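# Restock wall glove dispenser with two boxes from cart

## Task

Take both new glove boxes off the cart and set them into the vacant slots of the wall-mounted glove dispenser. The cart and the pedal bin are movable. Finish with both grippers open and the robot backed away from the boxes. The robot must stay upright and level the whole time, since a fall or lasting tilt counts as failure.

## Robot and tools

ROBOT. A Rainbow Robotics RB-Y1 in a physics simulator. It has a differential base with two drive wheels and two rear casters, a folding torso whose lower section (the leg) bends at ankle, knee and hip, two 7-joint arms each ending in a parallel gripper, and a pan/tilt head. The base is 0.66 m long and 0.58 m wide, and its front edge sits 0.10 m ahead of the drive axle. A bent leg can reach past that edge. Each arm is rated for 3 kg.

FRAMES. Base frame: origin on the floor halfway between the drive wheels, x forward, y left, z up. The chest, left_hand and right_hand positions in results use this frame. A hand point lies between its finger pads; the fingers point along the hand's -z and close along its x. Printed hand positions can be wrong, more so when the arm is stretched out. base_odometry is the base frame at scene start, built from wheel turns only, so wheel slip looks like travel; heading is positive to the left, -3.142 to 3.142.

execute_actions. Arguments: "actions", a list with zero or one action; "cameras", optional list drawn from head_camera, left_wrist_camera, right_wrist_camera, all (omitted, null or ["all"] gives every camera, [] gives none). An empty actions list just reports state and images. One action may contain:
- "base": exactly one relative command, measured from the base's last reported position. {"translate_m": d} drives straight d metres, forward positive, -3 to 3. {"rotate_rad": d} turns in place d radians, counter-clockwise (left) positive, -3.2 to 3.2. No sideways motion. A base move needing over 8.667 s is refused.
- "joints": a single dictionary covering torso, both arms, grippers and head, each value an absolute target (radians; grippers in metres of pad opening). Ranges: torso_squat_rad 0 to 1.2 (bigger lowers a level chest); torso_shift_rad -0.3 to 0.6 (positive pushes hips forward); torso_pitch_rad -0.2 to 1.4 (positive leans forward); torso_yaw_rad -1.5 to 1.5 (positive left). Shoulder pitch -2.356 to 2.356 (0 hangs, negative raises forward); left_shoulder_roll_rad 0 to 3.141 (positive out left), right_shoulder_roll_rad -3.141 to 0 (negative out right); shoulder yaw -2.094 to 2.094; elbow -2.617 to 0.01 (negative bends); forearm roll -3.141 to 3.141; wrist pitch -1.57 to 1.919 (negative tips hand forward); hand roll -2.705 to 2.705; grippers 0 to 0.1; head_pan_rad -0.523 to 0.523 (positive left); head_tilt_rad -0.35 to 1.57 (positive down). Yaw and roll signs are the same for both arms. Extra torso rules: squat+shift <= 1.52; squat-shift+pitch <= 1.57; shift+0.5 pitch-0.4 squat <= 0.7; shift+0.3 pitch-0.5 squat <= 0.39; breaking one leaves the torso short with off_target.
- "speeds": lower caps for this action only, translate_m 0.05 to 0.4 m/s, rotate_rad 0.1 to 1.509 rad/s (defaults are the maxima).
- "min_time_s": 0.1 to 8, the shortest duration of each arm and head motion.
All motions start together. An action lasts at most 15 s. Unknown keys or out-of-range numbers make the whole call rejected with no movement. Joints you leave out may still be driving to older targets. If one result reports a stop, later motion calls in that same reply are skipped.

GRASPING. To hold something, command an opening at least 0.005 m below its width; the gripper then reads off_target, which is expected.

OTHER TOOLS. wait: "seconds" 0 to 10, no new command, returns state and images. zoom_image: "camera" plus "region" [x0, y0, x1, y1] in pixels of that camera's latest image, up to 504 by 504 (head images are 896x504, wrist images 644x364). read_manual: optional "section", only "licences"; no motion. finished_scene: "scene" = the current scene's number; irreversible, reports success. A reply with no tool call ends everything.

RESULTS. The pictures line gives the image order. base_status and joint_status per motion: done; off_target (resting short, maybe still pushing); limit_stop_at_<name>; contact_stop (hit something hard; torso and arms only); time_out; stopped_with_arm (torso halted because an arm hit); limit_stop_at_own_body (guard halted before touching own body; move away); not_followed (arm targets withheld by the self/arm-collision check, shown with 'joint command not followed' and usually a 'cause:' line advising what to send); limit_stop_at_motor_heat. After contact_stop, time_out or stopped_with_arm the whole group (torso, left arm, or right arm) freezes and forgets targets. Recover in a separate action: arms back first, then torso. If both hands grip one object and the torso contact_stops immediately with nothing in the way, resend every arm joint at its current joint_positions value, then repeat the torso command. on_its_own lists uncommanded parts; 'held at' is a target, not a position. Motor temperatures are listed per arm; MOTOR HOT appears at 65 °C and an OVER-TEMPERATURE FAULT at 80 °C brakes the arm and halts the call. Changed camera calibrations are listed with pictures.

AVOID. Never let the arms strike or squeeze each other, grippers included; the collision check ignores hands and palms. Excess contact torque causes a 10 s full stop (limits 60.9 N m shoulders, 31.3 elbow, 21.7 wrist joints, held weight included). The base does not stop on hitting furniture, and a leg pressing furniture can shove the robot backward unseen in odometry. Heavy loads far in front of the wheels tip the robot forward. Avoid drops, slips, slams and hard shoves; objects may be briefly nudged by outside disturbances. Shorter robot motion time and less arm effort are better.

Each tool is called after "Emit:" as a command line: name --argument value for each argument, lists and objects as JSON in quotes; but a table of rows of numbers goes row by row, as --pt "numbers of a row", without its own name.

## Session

Emit:
execute_actions --actions '[{"joints":{"head_tilt_rad":0.4}}]'

Scene clock: 0.30 s.
Motor temperatures (°C, as the motors report them): left_arm=[27 29 31 31 34 33 38] | right_arm=[28 29 30 30 33 32 32]
base_odometry: x=+0.000 y=+0.000 heading=+0.000 (m, m, rad; odometry frame)
base_status: not commanded
joint_positions: torso_squat_rad=+0.350 torso_shift_rad=+0.001 torso_pitch_rad=+0.000 torso_yaw_rad=+0.001 left_shoulder_pitch_rad=-0.010 left_shoulder_roll_rad=+0.019 left_shoulder_yaw_rad=+0.041 left_elbow_rad=-0.264 left_forearm_roll_rad=-0.024 left_wrist_pitch_rad=+0.011 left_hand_roll_rad=+0.042 left_gripper_m=+0.100 right_shoulder_pitch_rad=+0.024 right_shoulder_roll_rad=-0.045 right_shoulder_yaw_rad=+0.013 right_elbow_rad=-0.275 right_forearm_roll_rad=-0.028 right_wrist_pitch_rad=-0.058 right_hand_roll_rad=-0.044 right_gripper_m=+0.099 head_pan_rad=+0.000 head_tilt_rad=+0.400
joint_status: all done
chest: x=-0.2275 y=+0.0007 z=+1.2475 quat_wxyz=(+1.000, +0.000, +0.000, +0.000) (m; base frame)
left_hand: x=-0.0954 y=+0.2395 z=+0.5744 quat_wxyz=(+0.991, +0.010, -0.131, +0.027) (m; base frame)
right_hand: x=-0.0986 y=-0.2524 z=+0.5765 quat_wxyz=(+0.987, -0.017, -0.155, -0.029) (m; base frame)
pictures: head_camera, left_wrist_camera, right_wrist_camera
camera_calibration (this result's frames):
head_camera: T_world_to_cam=[[-0.0486701, -0.998674, 0.0168038, -0.034864], [-0.413968, 0.00485817, -0.910278, 1.29929], [0.908989, -0.0512596, -0.413656, 0.729083], [0, 0, 0, 1]] pos_world=[-0.12656, -0.00375749, 1.48489]
left_wrist_camera: T_world_to_cam=[[0.961945, 0.0424629, 0.269924, -0.0733041], [-0.142518, -0.764867, 0.628225, -0.166211], [0.233132, -0.642787, -0.729708, 0.685434], [0, 0, 0, 1]] pos_world=[-0.11297, 0.316572, 0.624371]
right_wrist_camera: T_world_to_cam=[[-0.941179, 0.0476938, -0.334526, 0.114053], [-0.171659, 0.785248, 0.594911, -0.133075], [0.291059, 0.617342, -0.730872, 0.695736], [0, 0, 0, 1]] pos_world=[-0.118, -0.33045, 0.625815]
Images, in order (width x height): head_camera 896x504, left_wrist_camera 644x364, right_wrist_camera 644x364.

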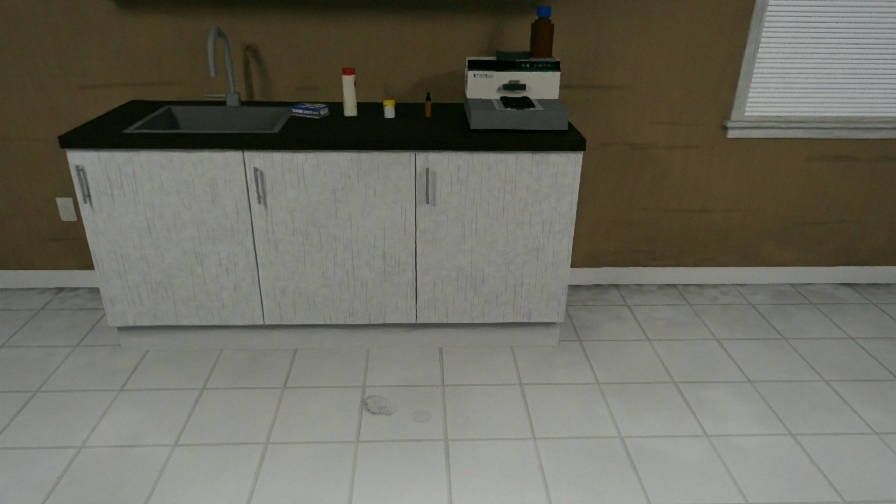

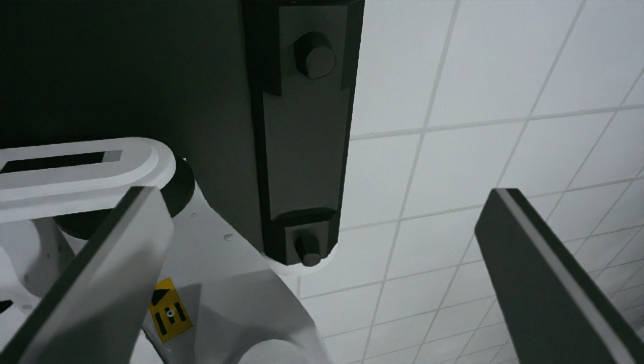

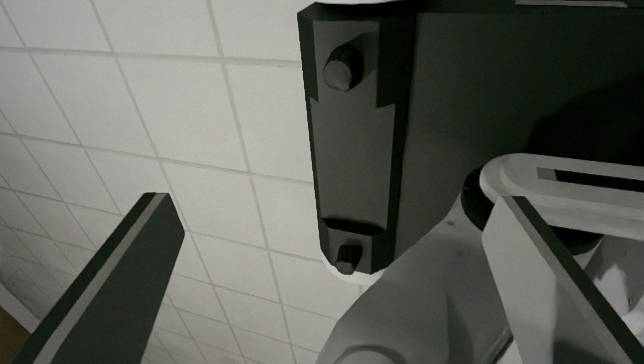

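Emit:
execute_actions --actions '[{"base":{"rotate_rad":1.2}}]' --cameras '["head_camera"]'

Emit:
execute_actions --actions '[{"base":{"rotate_rad":1.2}}]' --cameras '["head_camera"]'

Emit:
execute_actions --actions '[{"base":{"rotate_rad":1.2}}]' --cameras '["head_camera"]'

Emit:
execute_actions --actions '[{"base":{"rotate_rad":1.3}}]' --cameras '["head_camera"]'

Scene clock: 9.17 s.
Motor temperatures (°C, as the motors report them): left_arm=[27 29 31 31 34 33 38] | right_arm=[28 29 30 30 33 32 32]
base_odometry: x=+0.000 y=+0.000 heading=+1.200 (m, m, rad; odometry frame)
base_status: done
joint_positions: torso_squat_rad=+0.350 torso_shift_rad=+0.001 torso_pitch_rad=+0.000 torso_yaw_rad=+0.001 left_shoulder_pitch_rad=-0.010 left_shoulder_roll_rad=+0.019 left_shoulder_yaw_rad=+0.041 left_elbow_rad=-0.264 left_forearm_roll_rad=-0.024 left_wrist_pitch_rad=+0.011 left_hand_roll_rad=+0.042 left_gripper_m=+0.100 right_shoulder_pitch_rad=+0.024 right_shoulder_roll_rad=-0.045 right_shoulder_yaw_rad=+0.013 right_elbow_rad=-0.275 right_forearm_roll_rad=-0.028 right_wrist_pitch_rad=-0.058 right_hand_roll_rad=-0.044 right_gripper_m=+0.099 head_pan_rad=+0.000 head_tilt_rad=+0.400
joint_status: not commanded
chest: x=-0.2275 y=+0.0007 z=+1.2475 quat_wxyz=(+1.000, +0.000, +0.000, +0.000) (m; base frame)
left_hand: x=-0.0954 y=+0.2395 z=+0.5744 quat_wxyz=(+0.991, +0.010, -0.131, +0.027) (m; base frame)
right_hand: x=-0.0986 y=-0.2524 z=+0.5765 quat_wxyz=(+0.987, -0.017, -0.155, -0.029) (m; base frame)
pictures: head_camera
camera_calibration (this result's frames):
head_camera: T_world_to_cam=[[-0.0486699, -0.998674, 0.016765, -0.0348472], [-0.413968, 0.00489346, -0.910278, 1.29929], [0.908989, -0.0512434, -0.413657, 0.729083], [0, 0, 0, 1]] pos_world=[-0.126561, -0.00379837, 1.48489]
Images, in order (width x height): head_camera 896x504.

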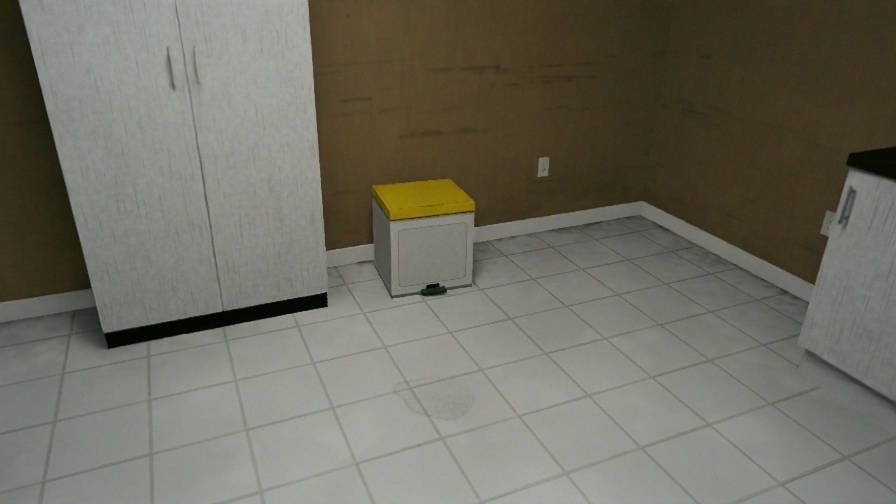

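Scene clock: 12.73 s.
Motor temperatures (°C, as the motors report them): left_arm=[27 29 31 31 34 33 38] | right_arm=[28 29 30 30 33 32 32]
base_odometry: x=+0.000 y=+0.000 heading=+2.399 (m, m, rad; odometry frame)
base_status: done
joint_positions: torso_squat_rad=+0.350 torso_shift_rad=+0.001 torso_pitch_rad=+0.000 torso_yaw_rad=+0.001 left_shoulder_pitch_rad=-0.010 left_shoulder_roll_rad=+0.019 left_shoulder_yaw_rad=+0.041 left_elbow_rad=-0.264 left_forearm_roll_rad=-0.024 left_wrist_pitch_rad=+0.011 left_hand_roll_rad=+0.042 left_gripper_m=+0.100 right_shoulder_pitch_rad=+0.024 right_shoulder_roll_rad=-0.045 right_shoulder_yaw_rad=+0.013 right_elbow_rad=-0.275 right_forearm_roll_rad=-0.028 right_wrist_pitch_rad=-0.058 right_hand_roll_rad=-0.044 right_gripper_m=+0.099 head_pan_rad=+0.000 head_tilt_rad=+0.400
joint_status: not commanded
chest: x=-0.2275 y=+0.0007 z=+1.2475 quat_wxyz=(+1.000, +0.000, +0.000, +0.000) (m; base frame)
left_hand: x=-0.0954 y=+0.2395 z=+0.5744 quat_wxyz=(+0.991, +0.010, -0.131, +0.027) (m; base frame)
right_hand: x=-0.0986 y=-0.2524 z=+0.5765 quat_wxyz=(+0.987, -0.017, -0.155, -0.029) (m; base frame)
pictures: head_camera
camera_calibration (this result's frames):
head_camera: T_world_to_cam=[[-0.0486701, -0.998674, 0.0167585, -0.0348416], [-0.413968, 0.00489946, -0.910278, 1.29929], [0.908989, -0.0512408, -0.413658, 0.729084], [0, 0, 0, 1]] pos_world=[-0.12656, -0.00380234, 1.48489]
Images, in order (width x height): head_camera 896x504.

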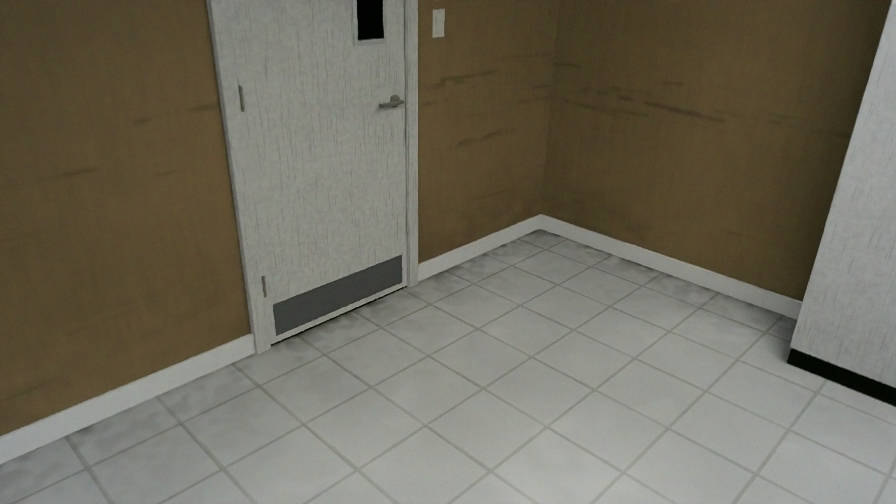

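Scene clock: 16.30 s.
Motor temperatures (°C, as the motors report them): left_arm=[27 29 31 31 34 33 38] | right_arm=[28 29 30 30 33 32 32]
base_odometry: x=+0.000 y=+0.000 heading=-2.685 (m, m, rad; odometry frame)
base_status: done
joint_positions: torso_squat_rad=+0.350 torso_shift_rad=+0.001 torso_pitch_rad=+0.000 torso_yaw_rad=+0.001 left_shoulder_pitch_rad=-0.010 left_shoulder_roll_rad=+0.019 left_shoulder_yaw_rad=+0.041 left_elbow_rad=-0.264 left_forearm_roll_rad=-0.024 left_wrist_pitch_rad=+0.011 left_hand_roll_rad=+0.042 left_gripper_m=+0.100 right_shoulder_pitch_rad=+0.024 right_shoulder_roll_rad=-0.045 right_shoulder_yaw_rad=+0.013 right_elbow_rad=-0.275 right_forearm_roll_rad=-0.028 right_wrist_pitch_rad=-0.058 right_hand_roll_rad=-0.044 right_gripper_m=+0.099 head_pan_rad=+0.000 head_tilt_rad=+0.400
joint_status: not commanded
chest: x=-0.2275 y=+0.0007 z=+1.2475 quat_wxyz=(+1.000, +0.000, +0.000, +0.000) (m; base frame)
left_hand: x=-0.0954 y=+0.2395 z=+0.5744 quat_wxyz=(+0.991, +0.010, -0.131, +0.027) (m; base frame)
right_hand: x=-0.0986 y=-0.2524 z=+0.5765 quat_wxyz=(+0.987, -0.017, -0.155, -0.029) (m; base frame)
pictures: head_camera
camera_calibration (this result's frames):
head_camera: T_world_to_cam=[[-0.04867, -0.998674, 0.0167544, -0.0348379], [-0.413968, 0.00490316, -0.910278, 1.29929], [0.908989, -0.051239, -0.413658, 0.729084], [0, 0, 0, 1]] pos_world=[-0.12656, -0.0038048, 1.48489]
Images, in order (width x height): head_camera 896x504.

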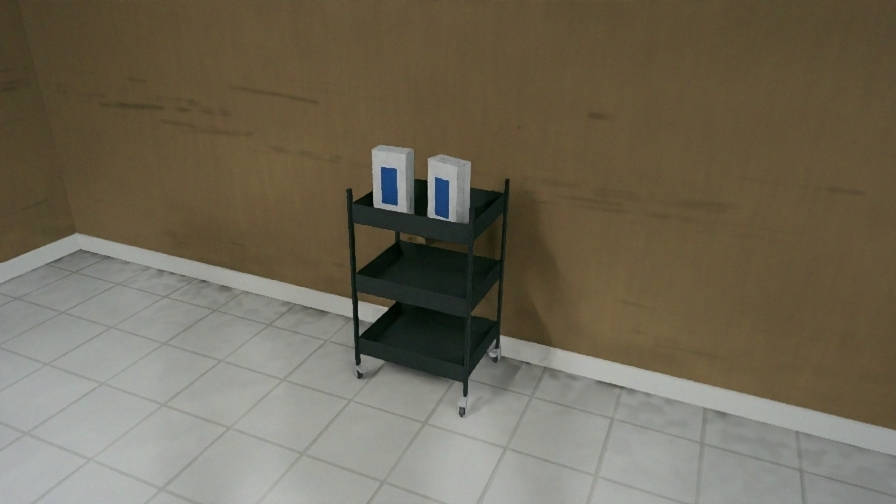

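Scene clock: 19.90 s.
Motor temperatures (°C, as the motors report them): left_arm=[27 29 31 31 34 33 38] | right_arm=[28 29 30 30 33 32 32]
base_odometry: x=+0.000 y=+0.000 heading=-1.385 (m, m, rad; odometry frame)
base_status: done
joint_positions: torso_squat_rad=+0.350 torso_shift_rad=+0.001 torso_pitch_rad=+0.000 torso_yaw_rad=+0.001 left_shoulder_pitch_rad=-0.010 left_shoulder_roll_rad=+0.019 left_shoulder_yaw_rad=+0.041 left_elbow_rad=-0.264 left_forearm_roll_rad=-0.024 left_wrist_pitch_rad=+0.011 left_hand_roll_rad=+0.042 left_gripper_m=+0.100 right_shoulder_pitch_rad=+0.024 right_shoulder_roll_rad=-0.045 right_shoulder_yaw_rad=+0.013 right_elbow_rad=-0.275 right_forearm_roll_rad=-0.028 right_wrist_pitch_rad=-0.058 right_hand_roll_rad=-0.044 right_gripper_m=+0.099 head_pan_rad=+0.000 head_tilt_rad=+0.400
joint_status: not commanded
chest: x=-0.2275 y=+0.0007 z=+1.2475 quat_wxyz=(+1.000, +0.000, +0.000, +0.000) (m; base frame)
left_hand: x=-0.0954 y=+0.2395 z=+0.5744 quat_wxyz=(+0.991, +0.010, -0.131, +0.027) (m; base frame)
right_hand: x=-0.0986 y=-0.2524 z=+0.5765 quat_wxyz=(+0.987, -0.017, -0.155, -0.029) (m; base frame)
pictures: head_camera
camera_calibration (this result's frames):
head_camera: T_world_to_cam=[[-0.0486705, -0.998674, 0.0167521, -0.0348356], [-0.413969, 0.00490549, -0.910278, 1.29929], [0.908989, -0.0512385, -0.413659, 0.729084], [0, 0, 0, 1]] pos_world=[-0.12656, -0.00380587, 1.48489]
Images, in order (width x height): head_camera 896x504.

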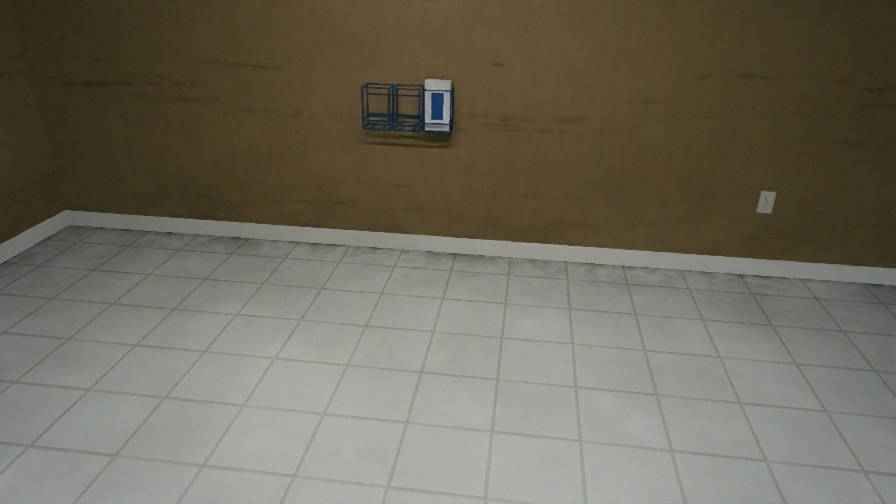

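Emit:
execute_actions --actions '[{"base":{"rotate_rad":-0.97}}]' --cameras '[]'

Emit:
execute_actions --actions '[{"base":{"translate_m":1.25},"joints":{"torso_squat_rad":0,"torso_shift_rad":0.1}}]' --cameras '[]'

Emit:
execute_actions --actions '[{"base":{"rotate_rad":-0.786},"joints":{"head_tilt_rad":0.6}}]' --cameras '["head_camera"]'

Scene clock: 37.57 s.
Motor temperatures (°C, as the motors report them): left_arm=[27 29 31 31 34 33 38] | right_arm=[28 29 30 30 33 32 32]
base_odometry: x=+0.000 y=+0.000 heading=-2.355 (m, m, rad; odometry frame)
base_status: done
joint_positions: torso_squat_rad=+0.350 torso_shift_rad=+0.001 torso_pitch_rad=+0.000 torso_yaw_rad=+0.001 left_shoulder_pitch_rad=-0.010 left_shoulder_roll_rad=+0.019 left_shoulder_yaw_rad=+0.041 left_elbow_rad=-0.264 left_forearm_roll_rad=-0.024 left_wrist_pitch_rad=+0.011 left_hand_roll_rad=+0.042 left_gripper_m=+0.100 right_shoulder_pitch_rad=+0.024 right_shoulder_roll_rad=-0.045 right_shoulder_yaw_rad=+0.013 right_elbow_rad=-0.275 right_forearm_roll_rad=-0.028 right_wrist_pitch_rad=-0.058 right_hand_roll_rad=-0.044 right_gripper_m=+0.099 head_pan_rad=+0.000 head_tilt_rad=+0.400
joint_status: not commanded
chest: x=-0.2275 y=+0.0007 z=+1.2475 quat_wxyz=(+1.000, +0.000, +0.000, +0.000) (m; base frame)
left_hand: x=-0.0954 y=+0.2395 z=+0.5744 quat_wxyz=(+0.991, +0.010, -0.131, +0.027) (m; base frame)
right_hand: x=-0.0986 y=-0.2524 z=+0.5765 quat_wxyz=(+0.987, -0.017, -0.155, -0.029) (m; base frame)
pictures: none
No camera images: the call's "cameras" was empty. Leave "cameras" out to get every camera's image.

Scene clock: 42.33 s.
Motor temperatures (°C, as the motors report them): left_arm=[27 29 31 31 34 33 38] | right_arm=[28 29 30 30 33 32 32]
base_odometry: x=-0.883 y=-0.885 heading=-2.355 (m, m, rad; odometry frame)
base_status: done
joint_positions: torso_squat_rad=+0.000 torso_shift_rad=+0.100 torso_pitch_rad=+0.000 torso_yaw_rad=+0.001 left_shoulder_pitch_rad=-0.010 left_shoulder_roll_rad=+0.019 left_shoulder_yaw_rad=+0.041 left_elbow_rad=-0.264 left_forearm_roll_rad=-0.024 left_wrist_pitch_rad=+0.011 left_hand_roll_rad=+0.042 left_gripper_m=+0.100 right_shoulder_pitch_rad=+0.024 right_shoulder_roll_rad=-0.045 right_shoulder_yaw_rad=+0.013 right_elbow_rad=-0.275 right_forearm_roll_rad=-0.028 right_wrist_pitch_rad=-0.058 right_hand_roll_rad=-0.044 right_gripper_m=+0.099 head_pan_rad=+0.000 head_tilt_rad=+0.400
joint_status: all done
chest: x=-0.1579 y=+0.0007 z=+1.2864 quat_wxyz=(+1.000, +0.000, +0.000, +0.000) (m; base frame)
left_hand: x=-0.0260 y=+0.2396 z=+0.6133 quat_wxyz=(+0.991, +0.010, -0.131, +0.027) (m; base frame)
right_hand: x=-0.0291 y=-0.2523 z=+0.6154 quat_wxyz=(+0.987, -0.017, -0.155, -0.029) (m; base frame)
pictures: none
No camera images: the call's "cameras" was empty. Leave "cameras" out to get every camera's image.

Scene clock: 45.17 s.
Motor temperatures (°C, as the motors report them): left_arm=[27 29 31 31 34 33 38] | right_arm=[28 29 30 30 33 32 32]
base_odometry: x=-0.882 y=-0.885 heading=-3.141 (m, m, rad; odometry frame)
base_status: done
joint_positions: torso_squat_rad=+0.000 torso_shift_rad=+0.100 torso_pitch_rad=+0.000 torso_yaw_rad=+0.001 left_shoulder_pitch_rad=-0.010 left_shoulder_roll_rad=+0.019 left_shoulder_yaw_rad=+0.041 left_elbow_rad=-0.264 left_forearm_roll_rad=-0.024 left_wrist_pitch_rad=+0.011 left_hand_roll_rad=+0.042 left_gripper_m=+0.100 right_shoulder_pitch_rad=+0.024 right_shoulder_roll_rad=-0.045 right_shoulder_yaw_rad=+0.013 right_elbow_rad=-0.275 right_forearm_roll_rad=-0.028 right_wrist_pitch_rad=-0.058 right_hand_roll_rad=-0.044 right_gripper_m=+0.099 head_pan_rad=+0.000 head_tilt_rad=+0.600
joint_status: all done
chest: x=-0.1579 y=+0.0007 z=+1.2864 quat_wxyz=(+1.000, +0.000, +0.000, +0.000) (m; base frame)
left_hand: x=-0.0260 y=+0.2396 z=+0.6133 quat_wxyz=(+0.991, +0.010, -0.131, +0.027) (m; base frame)
right_hand: x=-0.0291 y=-0.2523 z=+0.6154 quat_wxyz=(+0.987, -0.017, -0.155, -0.029) (m; base frame)
pictures: head_camera
camera_calibration (this result's frames):
head_camera: T_world_to_cam=[[-0.044413, -0.998669, 0.0262344, -0.0455662], [-0.586711, 0.00481991, -0.809782, 1.1907], [0.808577, -0.0513568, -0.586144, 0.924647], [0, 0, 0, 1]] pos_world=[-0.0510766, -0.0037577, 1.50738]
Images, in order (width x height): head_camera 896x504.

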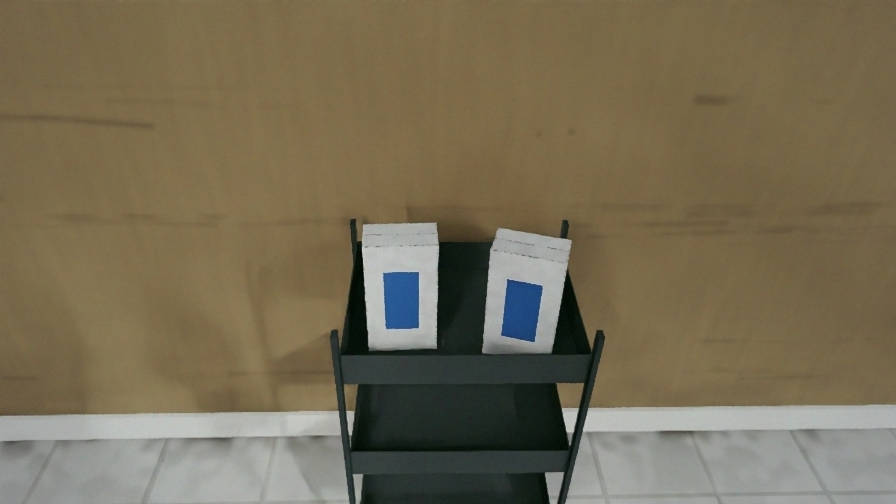

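Emit:
execute_actions --actions '[{"base":{"rotate_rad":-0.11},"joints":{"head_tilt_rad":0.95,"right_shoulder_pitch_rad":-1.12,"right_shoulder_roll_rad":-0.11,"right_shoulder_yaw_rad":0.133,"right_elbow_rad":-0.764,"right_forearm_roll_rad":-0.33,"right_wrist_pitch_rad":1.778,"right_hand_roll_rad":-0.62,"left_shoulder_pitch_rad":-1.12,"left_shoulder_roll_rad":0.11,"left_shoulder_yaw_rad":-0.133,"left_elbow_rad":-0.764,"left_forearm_roll_rad":0.33,"left_wrist_pitch_rad":1.778,"left_hand_roll_rad":0.53,"left_gripper_m":0.1,"right_gripper_m":0.1}}]' --cameras '[]'

Emit:
execute_actions --actions '[{"base":{"translate_m":0.49}}]'

Scene clock: 67.40 s.
Motor temperatures (°C, as the motors report them): left_arm=[27 29 31 31 34 33 38] | right_arm=[28 29 30 30 33 32 32]
base_odometry: x=-0.882 y=-0.885 heading=+3.033 (m, m, rad; odometry frame)
base_status: done
joint_positions: torso_squat_rad=+0.000 torso_shift_rad=+0.100 torso_pitch_rad=+0.000 torso_yaw_rad=+0.001 left_shoulder_pitch_rad=-1.120 left_shoulder_roll_rad=+0.110 left_shoulder_yaw_rad=-0.133 left_elbow_rad=-0.764 left_forearm_roll_rad=+0.330 left_wrist_pitch_rad=+1.778 left_hand_roll_rad=+0.530 left_gripper_m=+0.100 right_shoulder_pitch_rad=-1.120 right_shoulder_roll_rad=-0.110 right_shoulder_yaw_rad=+0.133 right_elbow_rad=-0.764 right_forearm_roll_rad=-0.330 right_wrist_pitch_rad=+1.778 right_hand_roll_rad=-0.620 right_gripper_m=+0.099 head_pan_rad=+0.000 head_tilt_rad=+0.950
joint_status: all done
chest: x=-0.1581 y=+0.0007 z=+1.2864 quat_wxyz=(+1.000, +0.000, +0.000, +0.000) (m; base frame)
left_hand: x=+0.3427 y=+0.1094 z=+1.0552 quat_wxyz=(+0.996, +0.012, -0.010, +0.083) (m; base frame)
right_hand: x=+0.3428 y=-0.1072 z=+1.0550 quat_wxyz=(+0.992, -0.012, -0.010, -0.127) (m; base frame)
pictures: none
No camera images: the call's "cameras" was empty. Leave "cameras" out to get every camera's image.

Scene clock: 70.10 s.
Motor temperatures (°C, as the motors report them): left_arm=[27 29 31 31 34 33 38] | right_arm=[28 29 30 30 33 32 32]
base_odometry: x=-1.369 y=-0.832 heading=+3.032 (m, m, rad; odometry frame)
base_status: done
joint_positions: torso_squat_rad=+0.000 torso_shift_rad=+0.100 torso_pitch_rad=+0.000 torso_yaw_rad=+0.001 left_shoulder_pitch_rad=-1.120 left_shoulder_roll_rad=+0.110 left_shoulder_yaw_rad=-0.133 left_elbow_rad=-0.764 left_forearm_roll_rad=+0.330 left_wrist_pitch_rad=+1.778 left_hand_roll_rad=+0.530 left_gripper_m=+0.100 right_shoulder_pitch_rad=-1.120 right_shoulder_roll_rad=-0.110 right_shoulder_yaw_rad=+0.133 right_elbow_rad=-0.764 right_forearm_roll_rad=-0.330 right_wrist_pitch_rad=+1.778 right_hand_roll_rad=-0.620 right_gripper_m=+0.099 head_pan_rad=+0.000 head_tilt_rad=+0.950
joint_status: not commanded
chest: x=-0.1580 y=+0.0007 z=+1.2864 quat_wxyz=(+1.000, +0.000, +0.000, +0.000) (m; base frame)
left_hand: x=+0.3428 y=+0.1094 z=+1.0551 quat_wxyz=(+0.996, +0.012, -0.010, +0.083) (m; base frame)
right_hand: x=+0.3428 y=-0.1073 z=+1.0549 quat_wxyz=(+0.992, -0.012, -0.010, -0.127) (m; base frame)
pictures: head_camera, left_wrist_camera, right_wrist_camera
camera_calibration (this result's frames):
head_camera: T_world_to_cam=[[-0.0327793, -0.998657, 0.0401092, -0.0646069], [-0.828764, 0.00472834, -0.559579, 0.785847], [0.558638, -0.0515836, -0.827806, 1.24995], [0, 0, 0, 1]] pos_world=[-0.0491087, -0.0037587, 1.47705]
left_wrist_camera: T_world_to_cam=[[0.987177, 0.156406, 0.0319125, -0.389037], [0.0987642, -0.755509, 0.647651, -0.609521], [0.125407, -0.636195, -0.761268, 0.919845], [0, 0, 0, 1]] pos_world=[0.328893, 0.18555, 1.10742]
right_wrist_camera: T_world_to_cam=[[-0.967205, 0.2485, -0.052563, 0.41567], [0.15974, 0.756003, 0.634778, -0.614636], [0.19748, 0.605564, -0.770905, 0.900388], [0, 0, 0, 1]] pos_world=[0.32241, -0.18387, 1.10612]
Images, in order (width x height): head_camera 896x504, left_wrist_camera 644x364, right_wrist_camera 644x364.

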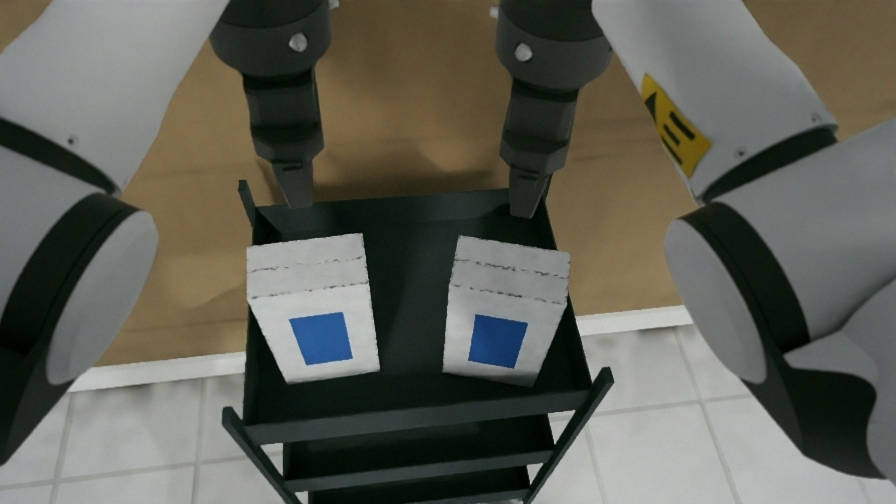

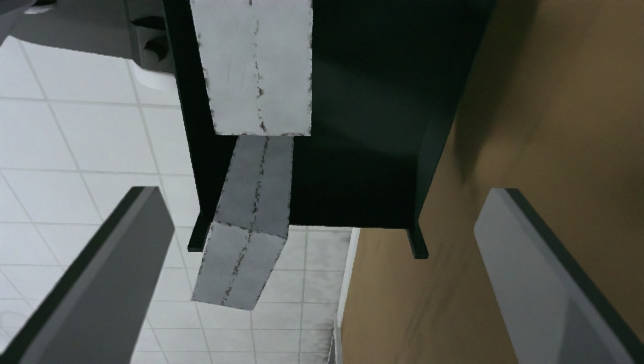

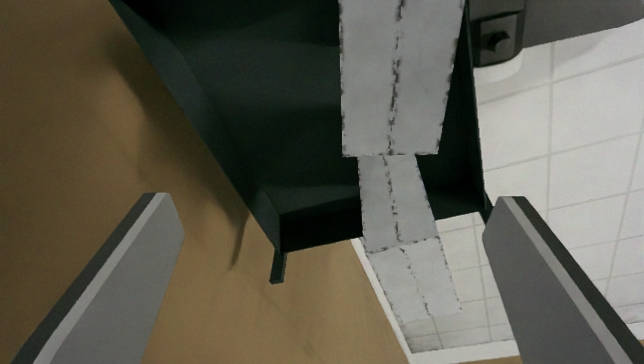

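Emit:
execute_actions --actions '[{"base":{"translate_m":-0.04},"joints":{"torso_squat_rad":0.5,"torso_shift_rad":0.115}}]'

Scene clock: 81.07 s.
Motor temperatures (°C, as the motors report them): left_arm=[28 29 31 32 34 33 38] | right_arm=[29 30 30 31 33 32 32]
base_odometry: x=-1.330 y=-0.836 heading=+3.032 (m, m, rad; odometry frame)
base_status: done
joint_positions: torso_squat_rad=+0.500 torso_shift_rad=+0.115 torso_pitch_rad=+0.000 torso_yaw_rad=+0.001 left_shoulder_pitch_rad=-1.120 left_shoulder_roll_rad=+0.110 left_shoulder_yaw_rad=-0.133 left_elbow_rad=-0.764 left_forearm_roll_rad=+0.330 left_wrist_pitch_rad=+1.778 left_hand_roll_rad=+0.530 left_gripper_m=+0.100 right_shoulder_pitch_rad=-1.120 right_shoulder_roll_rad=-0.110 right_shoulder_yaw_rad=+0.133 right_elbow_rad=-0.764 right_forearm_roll_rad=-0.330 right_wrist_pitch_rad=+1.778 right_hand_roll_rad=-0.620 right_gripper_m=+0.099 head_pan_rad=+0.000 head_tilt_rad=+0.950
joint_status: all done
chest: x=-0.1575 y=+0.0007 z=+1.2002 quat_wxyz=(+1.000, +0.000, +0.000, +0.000) (m; base frame)
left_hand: x=+0.3433 y=+0.1093 z=+0.9690 quat_wxyz=(+0.996, +0.012, -0.010, +0.083) (m; base frame)
right_hand: x=+0.3433 y=-0.1074 z=+0.9688 quat_wxyz=(+0.992, -0.012, -0.010, -0.127) (m; base frame)
pictures: head_camera, left_wrist_camera, right_wrist_camera
camera_calibration (this result's frames):
head_camera: T_world_to_cam=[[-0.0327898, -0.998657, 0.0401006, -0.0612039], [-0.828616, 0.00472829, -0.559797, 0.738269], [0.558856, -0.0515836, -0.827659, 1.17816], [0, 0, 0, 1]] pos_world=[-0.0486857, -0.00383879, 1.39085]
left_wrist_camera: T_world_to_cam=[[0.987168, 0.156412, 0.0321594, -0.38704], [0.0986084, -0.755513, 0.64767, -0.553829], [0.1256, -0.636188, -0.761242, 0.854087], [0, 0, 0, 1]] pos_world=[0.329412, 0.185473, 1.02131]
right_wrist_camera: T_world_to_cam=[[-0.967189, 0.248513, -0.0527968, 0.4119], [0.159598, 0.756004, 0.634812, -0.559976], [0.197674, 0.605557, -0.77086, 0.833842], [0, 0, 0, 1]] pos_world=[0.322927, -0.183958, 1.02]
Images, in order (width x height): head_camera 896x504, left_wrist_camera 644x364, right_wrist_camera 644x364.

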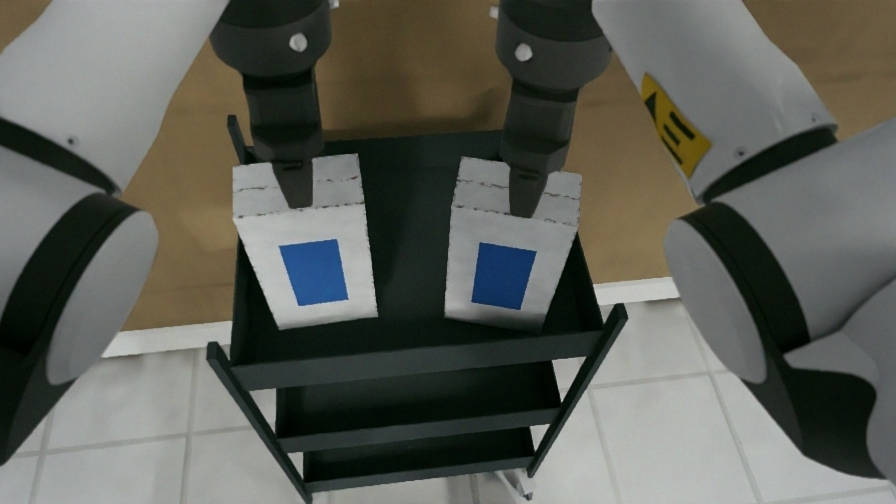

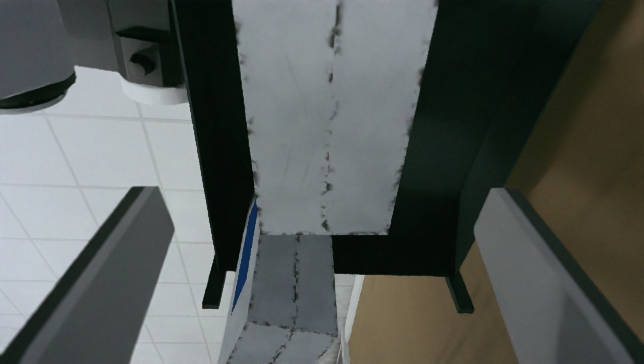

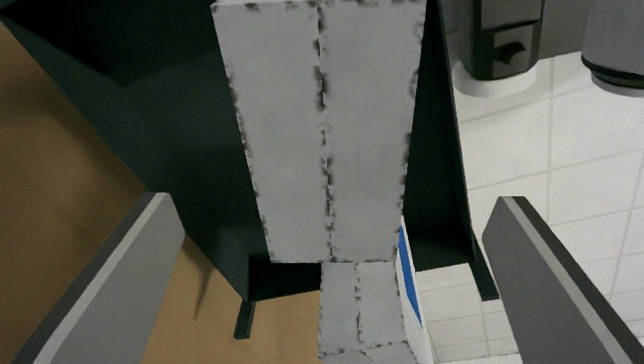

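Emit:
execute_actions --actions '[{"joints":{"torso_squat_rad":0.73,"torso_shift_rad":0.127}}]'

Scene clock: 85.30 s.
Motor temperatures (°C, as the motors report them): left_arm=[28 29 31 32 34 33 38] | right_arm=[29 30 30 31 33 32 32]
base_odometry: x=-1.330 y=-0.836 heading=+3.032 (m, m, rad; odometry frame)
base_status: not commanded
joint_positions: torso_squat_rad=+0.730 torso_shift_rad=+0.127 torso_pitch_rad=+0.000 torso_yaw_rad=+0.001 left_shoulder_pitch_rad=-1.120 left_shoulder_roll_rad=+0.110 left_shoulder_yaw_rad=-0.133 left_elbow_rad=-0.764 left_forearm_roll_rad=+0.330 left_wrist_pitch_rad=+1.778 left_hand_roll_rad=+0.530 left_gripper_m=+0.100 right_shoulder_pitch_rad=-1.120 right_shoulder_roll_rad=-0.110 right_shoulder_yaw_rad=+0.133 right_elbow_rad=-0.764 right_forearm_roll_rad=-0.330 right_wrist_pitch_rad=+1.778 right_hand_roll_rad=-0.620 right_gripper_m=+0.099 head_pan_rad=+0.000 head_tilt_rad=+0.950
joint_status: all done
chest: x=-0.1619 y=+0.0006 z=+1.1074 quat_wxyz=(+1.000, +0.000, +0.000, +0.000) (m; base frame)
left_hand: x=+0.3389 y=+0.1092 z=+0.8761 quat_wxyz=(+0.996, +0.012, -0.010, +0.083) (m; base frame)
right_hand: x=+0.3389 y=-0.1074 z=+0.8759 quat_wxyz=(+0.992, -0.012, -0.010, -0.127) (m; base frame)
pictures: head_camera, left_wrist_camera, right_wrist_camera
camera_calibration (this result's frames):
head_camera: T_world_to_cam=[[-0.0327894, -0.998657, 0.0401009, -0.0577125], [-0.82862, 0.00472812, -0.559792, 0.682636], [0.558851, -0.0515837, -0.827662, 1.10379], [0, 0, 0, 1]] pos_world=[-0.0531036, -0.00392484, 1.29802]
left_wrist_camera: T_world_to_cam=[[0.987168, 0.156417, 0.0321465, -0.379666], [0.0986207, -0.755514, 0.647667, -0.49333], [0.125593, -0.636186, -0.761245, 0.783923], [0, 0, 0, 1]] pos_world=[0.324991, 0.18539, 0.928476]
right_wrist_camera: T_world_to_cam=[[-0.967187, 0.248523, -0.0527719, 0.40272], [0.159622, 0.756003, 0.634807, -0.500266], [0.19766, 0.605554, -0.770867, 0.763213], [0, 0, 0, 1]] pos_world=[0.318503, -0.184049, 0.92716]
Images, in order (width x height): head_camera 896x504, left_wrist_camera 644x364, right_wrist_camera 644x364.

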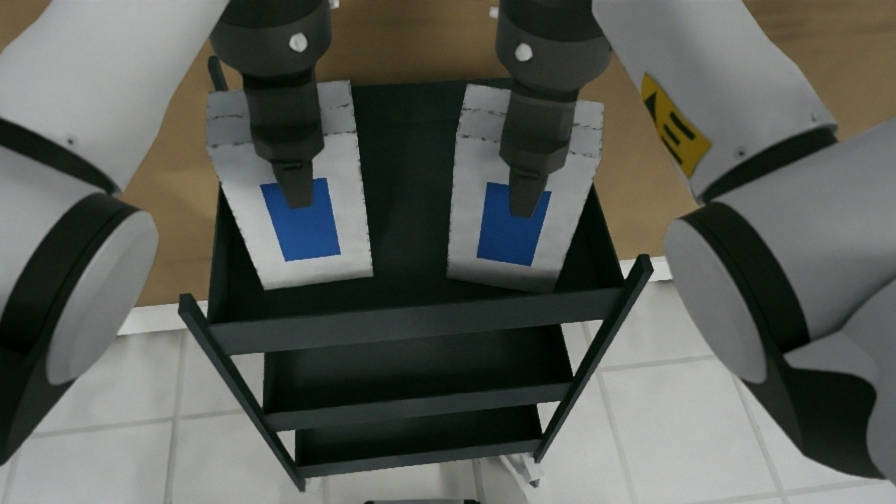

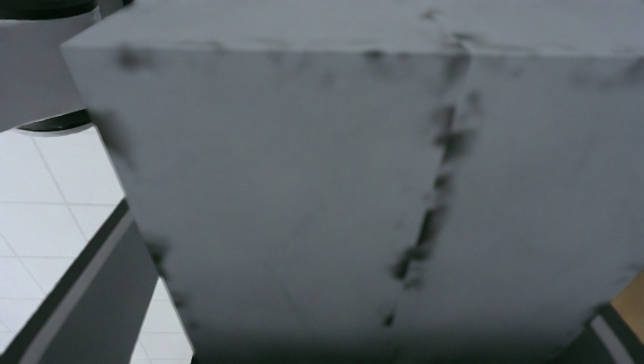

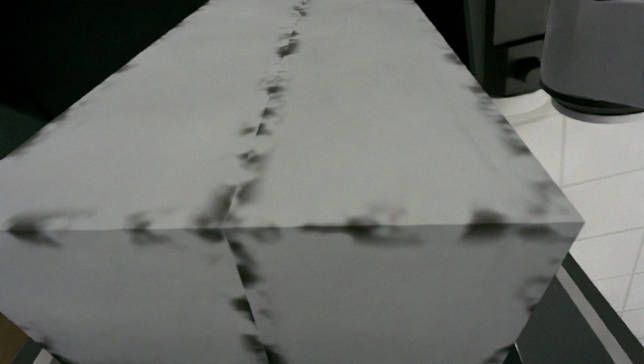

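Emit:
execute_actions --actions '[{"joints":{"torso_squat_rad":0.64,"torso_shift_rad":0.12,"left_shoulder_roll_rad":0.14}}]'

Scene clock: 91.00 s.
Motor temperatures (°C, as the motors report them): left_arm=[29 29 31 32 34 33 38] | right_arm=[29 30 30 31 33 32 32]
base_odometry: x=-1.330 y=-0.836 heading=+3.032 (m, m, rad; odometry frame)
base_status: not commanded
joint_positions: torso_squat_rad=+0.640 torso_shift_rad=+0.120 torso_pitch_rad=+0.000 torso_yaw_rad=+0.001 left_shoulder_pitch_rad=-1.120 left_shoulder_roll_rad=+0.140 left_shoulder_yaw_rad=-0.133 left_elbow_rad=-0.764 left_forearm_roll_rad=+0.330 left_wrist_pitch_rad=+1.778 left_hand_roll_rad=+0.530 left_gripper_m=+0.100 right_shoulder_pitch_rad=-1.120 right_shoulder_roll_rad=-0.110 right_shoulder_yaw_rad=+0.133 right_elbow_rad=-0.764 right_forearm_roll_rad=-0.330 right_wrist_pitch_rad=+1.778 right_hand_roll_rad=-0.620 right_gripper_m=+0.099 head_pan_rad=+0.000 head_tilt_rad=+0.950
joint_status: all done
chest: x=-0.1607 y=+0.0006 z=+1.1473 quat_wxyz=(+1.000, +0.000, +0.000, +0.000) (m; base frame)
left_hand: x=+0.3456 y=+0.1262 z=+0.9192 quat_wxyz=(+0.995, +0.018, -0.015, +0.096) (m; base frame)
right_hand: x=+0.3401 y=-0.1075 z=+0.9157 quat_wxyz=(+0.992, -0.012, -0.010, -0.127) (m; base frame)
pictures: head_camera, left_wrist_camera, right_wrist_camera
camera_calibration (this result's frames):
head_camera: T_world_to_cam=[[-0.0327679, -0.998658, 0.0400979, -0.0592376], [-0.828781, 0.00472691, -0.559553, 0.705763], [0.558612, -0.0515678, -0.827824, 1.13632], [0, 0, 0, 1]] pos_world=[-0.0517822, -0.0038965, 1.33796]
left_wrist_camera: T_world_to_cam=[[0.982527, 0.181037, 0.0432021, -0.401976], [0.112208, -0.761359, 0.638547, -0.504665], [0.148493, -0.622542, -0.76837, 0.823634], [0, 0, 0, 1]] pos_world=[0.329276, 0.201288, 0.972473]
right_wrist_camera: T_world_to_cam=[[-0.967187, 0.248604, -0.0524056, 0.405646], [0.159934, 0.756015, 0.634715, -0.525712], [0.197412, 0.605506, -0.770968, 0.793837], [0, 0, 0, 1]] pos_world=[0.319702, -0.184072, 0.966958]
Images, in order (width x height): head_camera 896x504, left_wrist_camera 644x364, right_wrist_camera 644x364.

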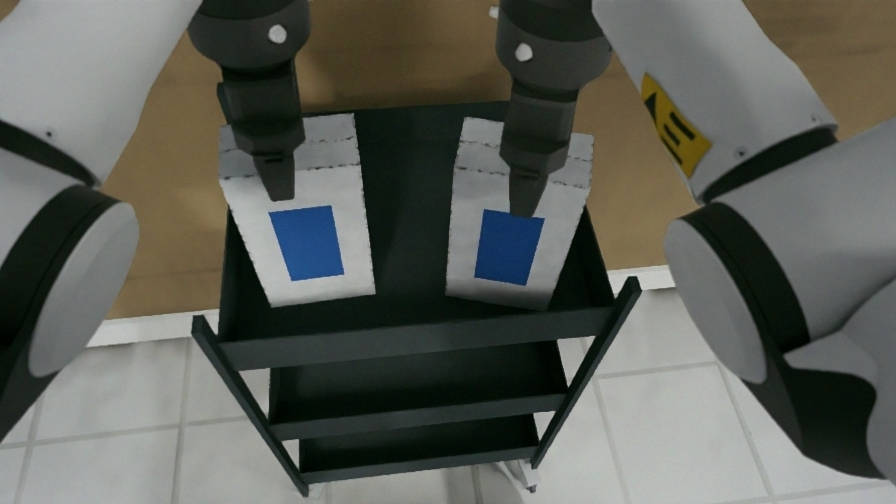

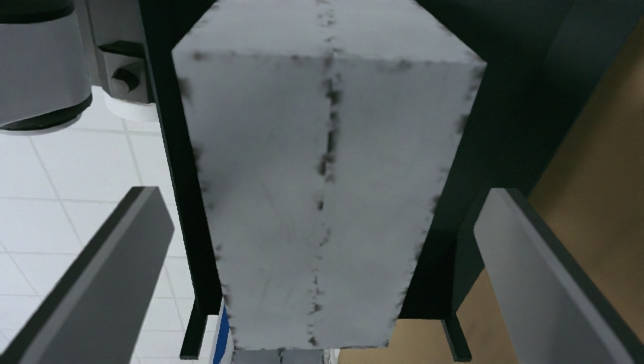

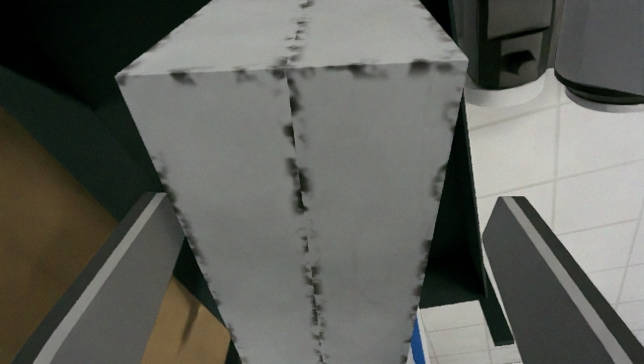

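Emit:
execute_actions --actions '[{"joints":{"torso_squat_rad":0.66,"left_shoulder_roll_rad":0.122}}]' --cameras '[]'

Emit:
execute_actions --actions '[{"joints":{"left_gripper_m":0.04,"right_gripper_m":0.04}}]' --cameras '[]'

Emit:
execute_actions --actions '[{"joints":{"torso_squat_rad":0.0,"torso_shift_rad":0.1}}]'

Scene clock: 101.63 s.
Motor temperatures (°C, as the motors report them): left_arm=[29 29 31 32 34 33 38] | right_arm=[30 30 30 31 33 32 32]
base_odometry: x=-1.330 y=-0.836 heading=+3.032 (m, m, rad; odometry frame)
base_status: not commanded
joint_positions: torso_squat_rad=+0.660 torso_shift_rad=+0.120 torso_pitch_rad=+0.000 torso_yaw_rad=+0.001 left_shoulder_pitch_rad=-1.120 left_shoulder_roll_rad=+0.122 left_shoulder_yaw_rad=-0.133 left_elbow_rad=-0.764 left_forearm_roll_rad=+0.330 left_wrist_pitch_rad=+1.778 left_hand_roll_rad=+0.530 left_gripper_m=+0.100 right_shoulder_pitch_rad=-1.120 right_shoulder_roll_rad=-0.110 right_shoulder_yaw_rad=+0.133 right_elbow_rad=-0.764 right_forearm_roll_rad=-0.330 right_wrist_pitch_rad=+1.778 right_hand_roll_rad=-0.620 right_gripper_m=+0.099 head_pan_rad=+0.000 head_tilt_rad=+0.950
joint_status: all done
chest: x=-0.1618 y=+0.0006 z=+1.1390 quat_wxyz=(+1.000, +0.000, +0.000, +0.000) (m; base frame)
left_hand: x=+0.3413 y=+0.1162 z=+0.9090 quat_wxyz=(+0.996, +0.015, -0.012, +0.088) (m; base frame)
right_hand: x=+0.3391 y=-0.1075 z=+0.9075 quat_wxyz=(+0.992, -0.012, -0.010, -0.127) (m; base frame)
pictures: none
No camera images: the call's "cameras" was empty. Leave "cameras" out to get every camera's image.

Scene clock: 102.73 s.
Motor temperatures (°C, as the motors report them): left_arm=[29 29 31 32 34 33 38] | right_arm=[30 30 30 31 33 32 32]
base_odometry: x=-1.330 y=-0.836 heading=+3.032 (m, m, rad; odometry frame)
base_status: not commanded
joint_positions: torso_squat_rad=+0.660 torso_shift_rad=+0.120 torso_pitch_rad=+0.000 torso_yaw_rad=+0.001 left_shoulder_pitch_rad=-1.120 left_shoulder_roll_rad=+0.122 left_shoulder_yaw_rad=-0.133 left_elbow_rad=-0.764 left_forearm_roll_rad=+0.330 left_wrist_pitch_rad=+1.778 left_hand_roll_rad=+0.530 left_gripper_m=+0.056 right_shoulder_pitch_rad=-1.120 right_shoulder_roll_rad=-0.110 right_shoulder_yaw_rad=+0.133 right_elbow_rad=-0.764 right_forearm_roll_rad=-0.330 right_wrist_pitch_rad=+1.778 right_hand_roll_rad=-0.620 right_gripper_m=+0.058 head_pan_rad=+0.000 head_tilt_rad=+0.950
joint_status: left_gripper_m off_target (ended at +0.056, target +0.040); right_gripper_m off_target (ended at +0.058, target +0.040)
chest: x=-0.1618 y=+0.0006 z=+1.1390 quat_wxyz=(+1.000, +0.000, +0.000, +0.000) (m; base frame)
left_hand: x=+0.3413 y=+0.1162 z=+0.9090 quat_wxyz=(+0.996, +0.015, -0.012, +0.088) (m; base frame)
right_hand: x=+0.3391 y=-0.1075 z=+0.9075 quat_wxyz=(+0.992, -0.012, -0.010, -0.127) (m; base frame)
pictures: none
No camera images: the call's "cameras" was empty. Leave "cameras" out to get every camera's image.

Scene clock: 105.87 s.
Motor temperatures (°C, as the motors report them): left_arm=[29 29 31 32 34 33 38] | right_arm=[30 30 30 31 33 32 32]
base_odometry: x=-1.330 y=-0.836 heading=+3.032 (m, m, rad; odometry frame)
base_status: not commanded
joint_positions: torso_squat_rad=+0.000 torso_shift_rad=+0.100 torso_pitch_rad=+0.001 torso_yaw_rad=+0.001 left_shoulder_pitch_rad=-1.120 left_shoulder_roll_rad=+0.122 left_shoulder_yaw_rad=-0.133 left_elbow_rad=-0.764 left_forearm_roll_rad=+0.330 left_wrist_pitch_rad=+1.778 left_hand_roll_rad=+0.530 left_gripper_m=+0.056 right_shoulder_pitch_rad=-1.119 right_shoulder_roll_rad=-0.110 right_shoulder_yaw_rad=+0.133 right_elbow_rad=-0.764 right_forearm_roll_rad=-0.330 right_wrist_pitch_rad=+1.778 right_hand_roll_rad=-0.620 right_gripper_m=+0.058 head_pan_rad=+0.000 head_tilt_rad=+0.950
joint_status: all done
chest: x=-0.1577 y=+0.0007 z=+1.2864 quat_wxyz=(+1.000, +0.000, +0.000, +0.000) (m; base frame)
left_hand: x=+0.3451 y=+0.1164 z=+1.0559 quat_wxyz=(+0.996, +0.015, -0.011, +0.088) (m; base frame)
right_hand: x=+0.3428 y=-0.1075 z=+1.0543 quat_wxyz=(+0.992, -0.012, -0.010, -0.127) (m; base frame)
pictures: head_camera, left_wrist_camera, right_wrist_camera
camera_calibration (this result's frames):
head_camera: T_world_to_cam=[[-0.0327546, -0.998659, 0.0401005, -0.0645983], [-0.829013, 0.0047358, -0.559209, 0.785515], [0.558269, -0.0515606, -0.828056, 1.25008], [0, 0, 0, 1]] pos_world=[-0.048796, -0.00377681, 1.477]
left_wrist_camera: T_world_to_cam=[[0.985362, 0.166745, 0.0354708, -0.396749], [0.105106, -0.758043, 0.64368, -0.60264], [0.134219, -0.63053, -0.764472, 0.92435], [0, 0, 0, 1]] pos_world=[0.330217, 0.192159, 1.10862]
right_wrist_camera: T_world_to_cam=[[-0.967171, 0.248865, -0.0514505, 0.414519], [0.160786, 0.75604, 0.634469, -0.614133], [0.196796, 0.605367, -0.771234, 0.900669], [0, 0, 0, 1]] pos_world=[0.322407, -0.184085, 1.1056]
Images, in order (width x height): head_camera 896x504, left_wrist_camera 644x364, right_wrist_camera 644x364.

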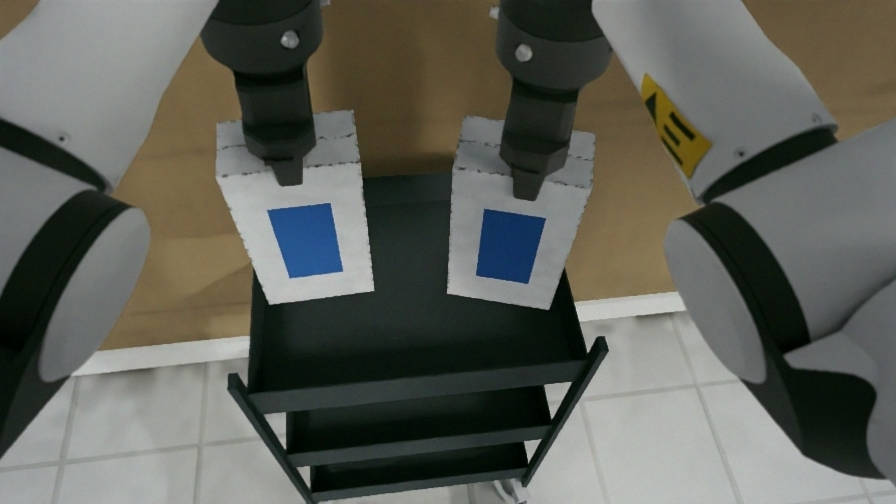

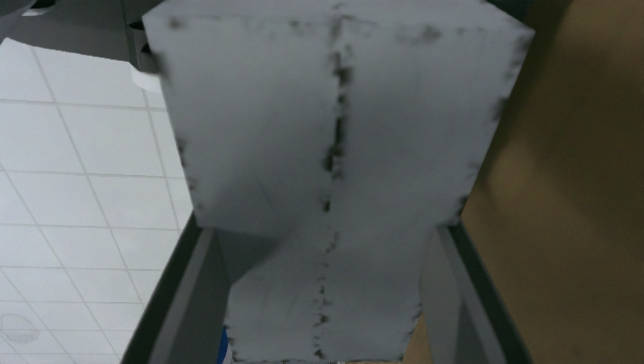

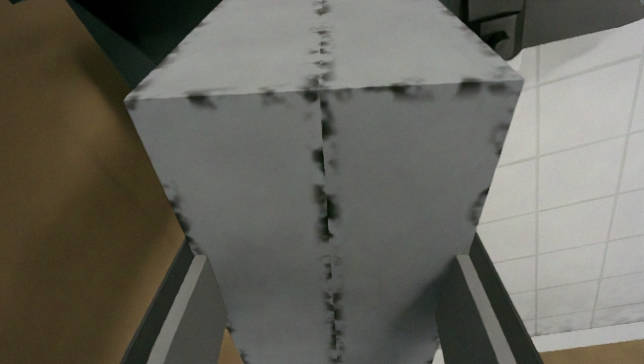

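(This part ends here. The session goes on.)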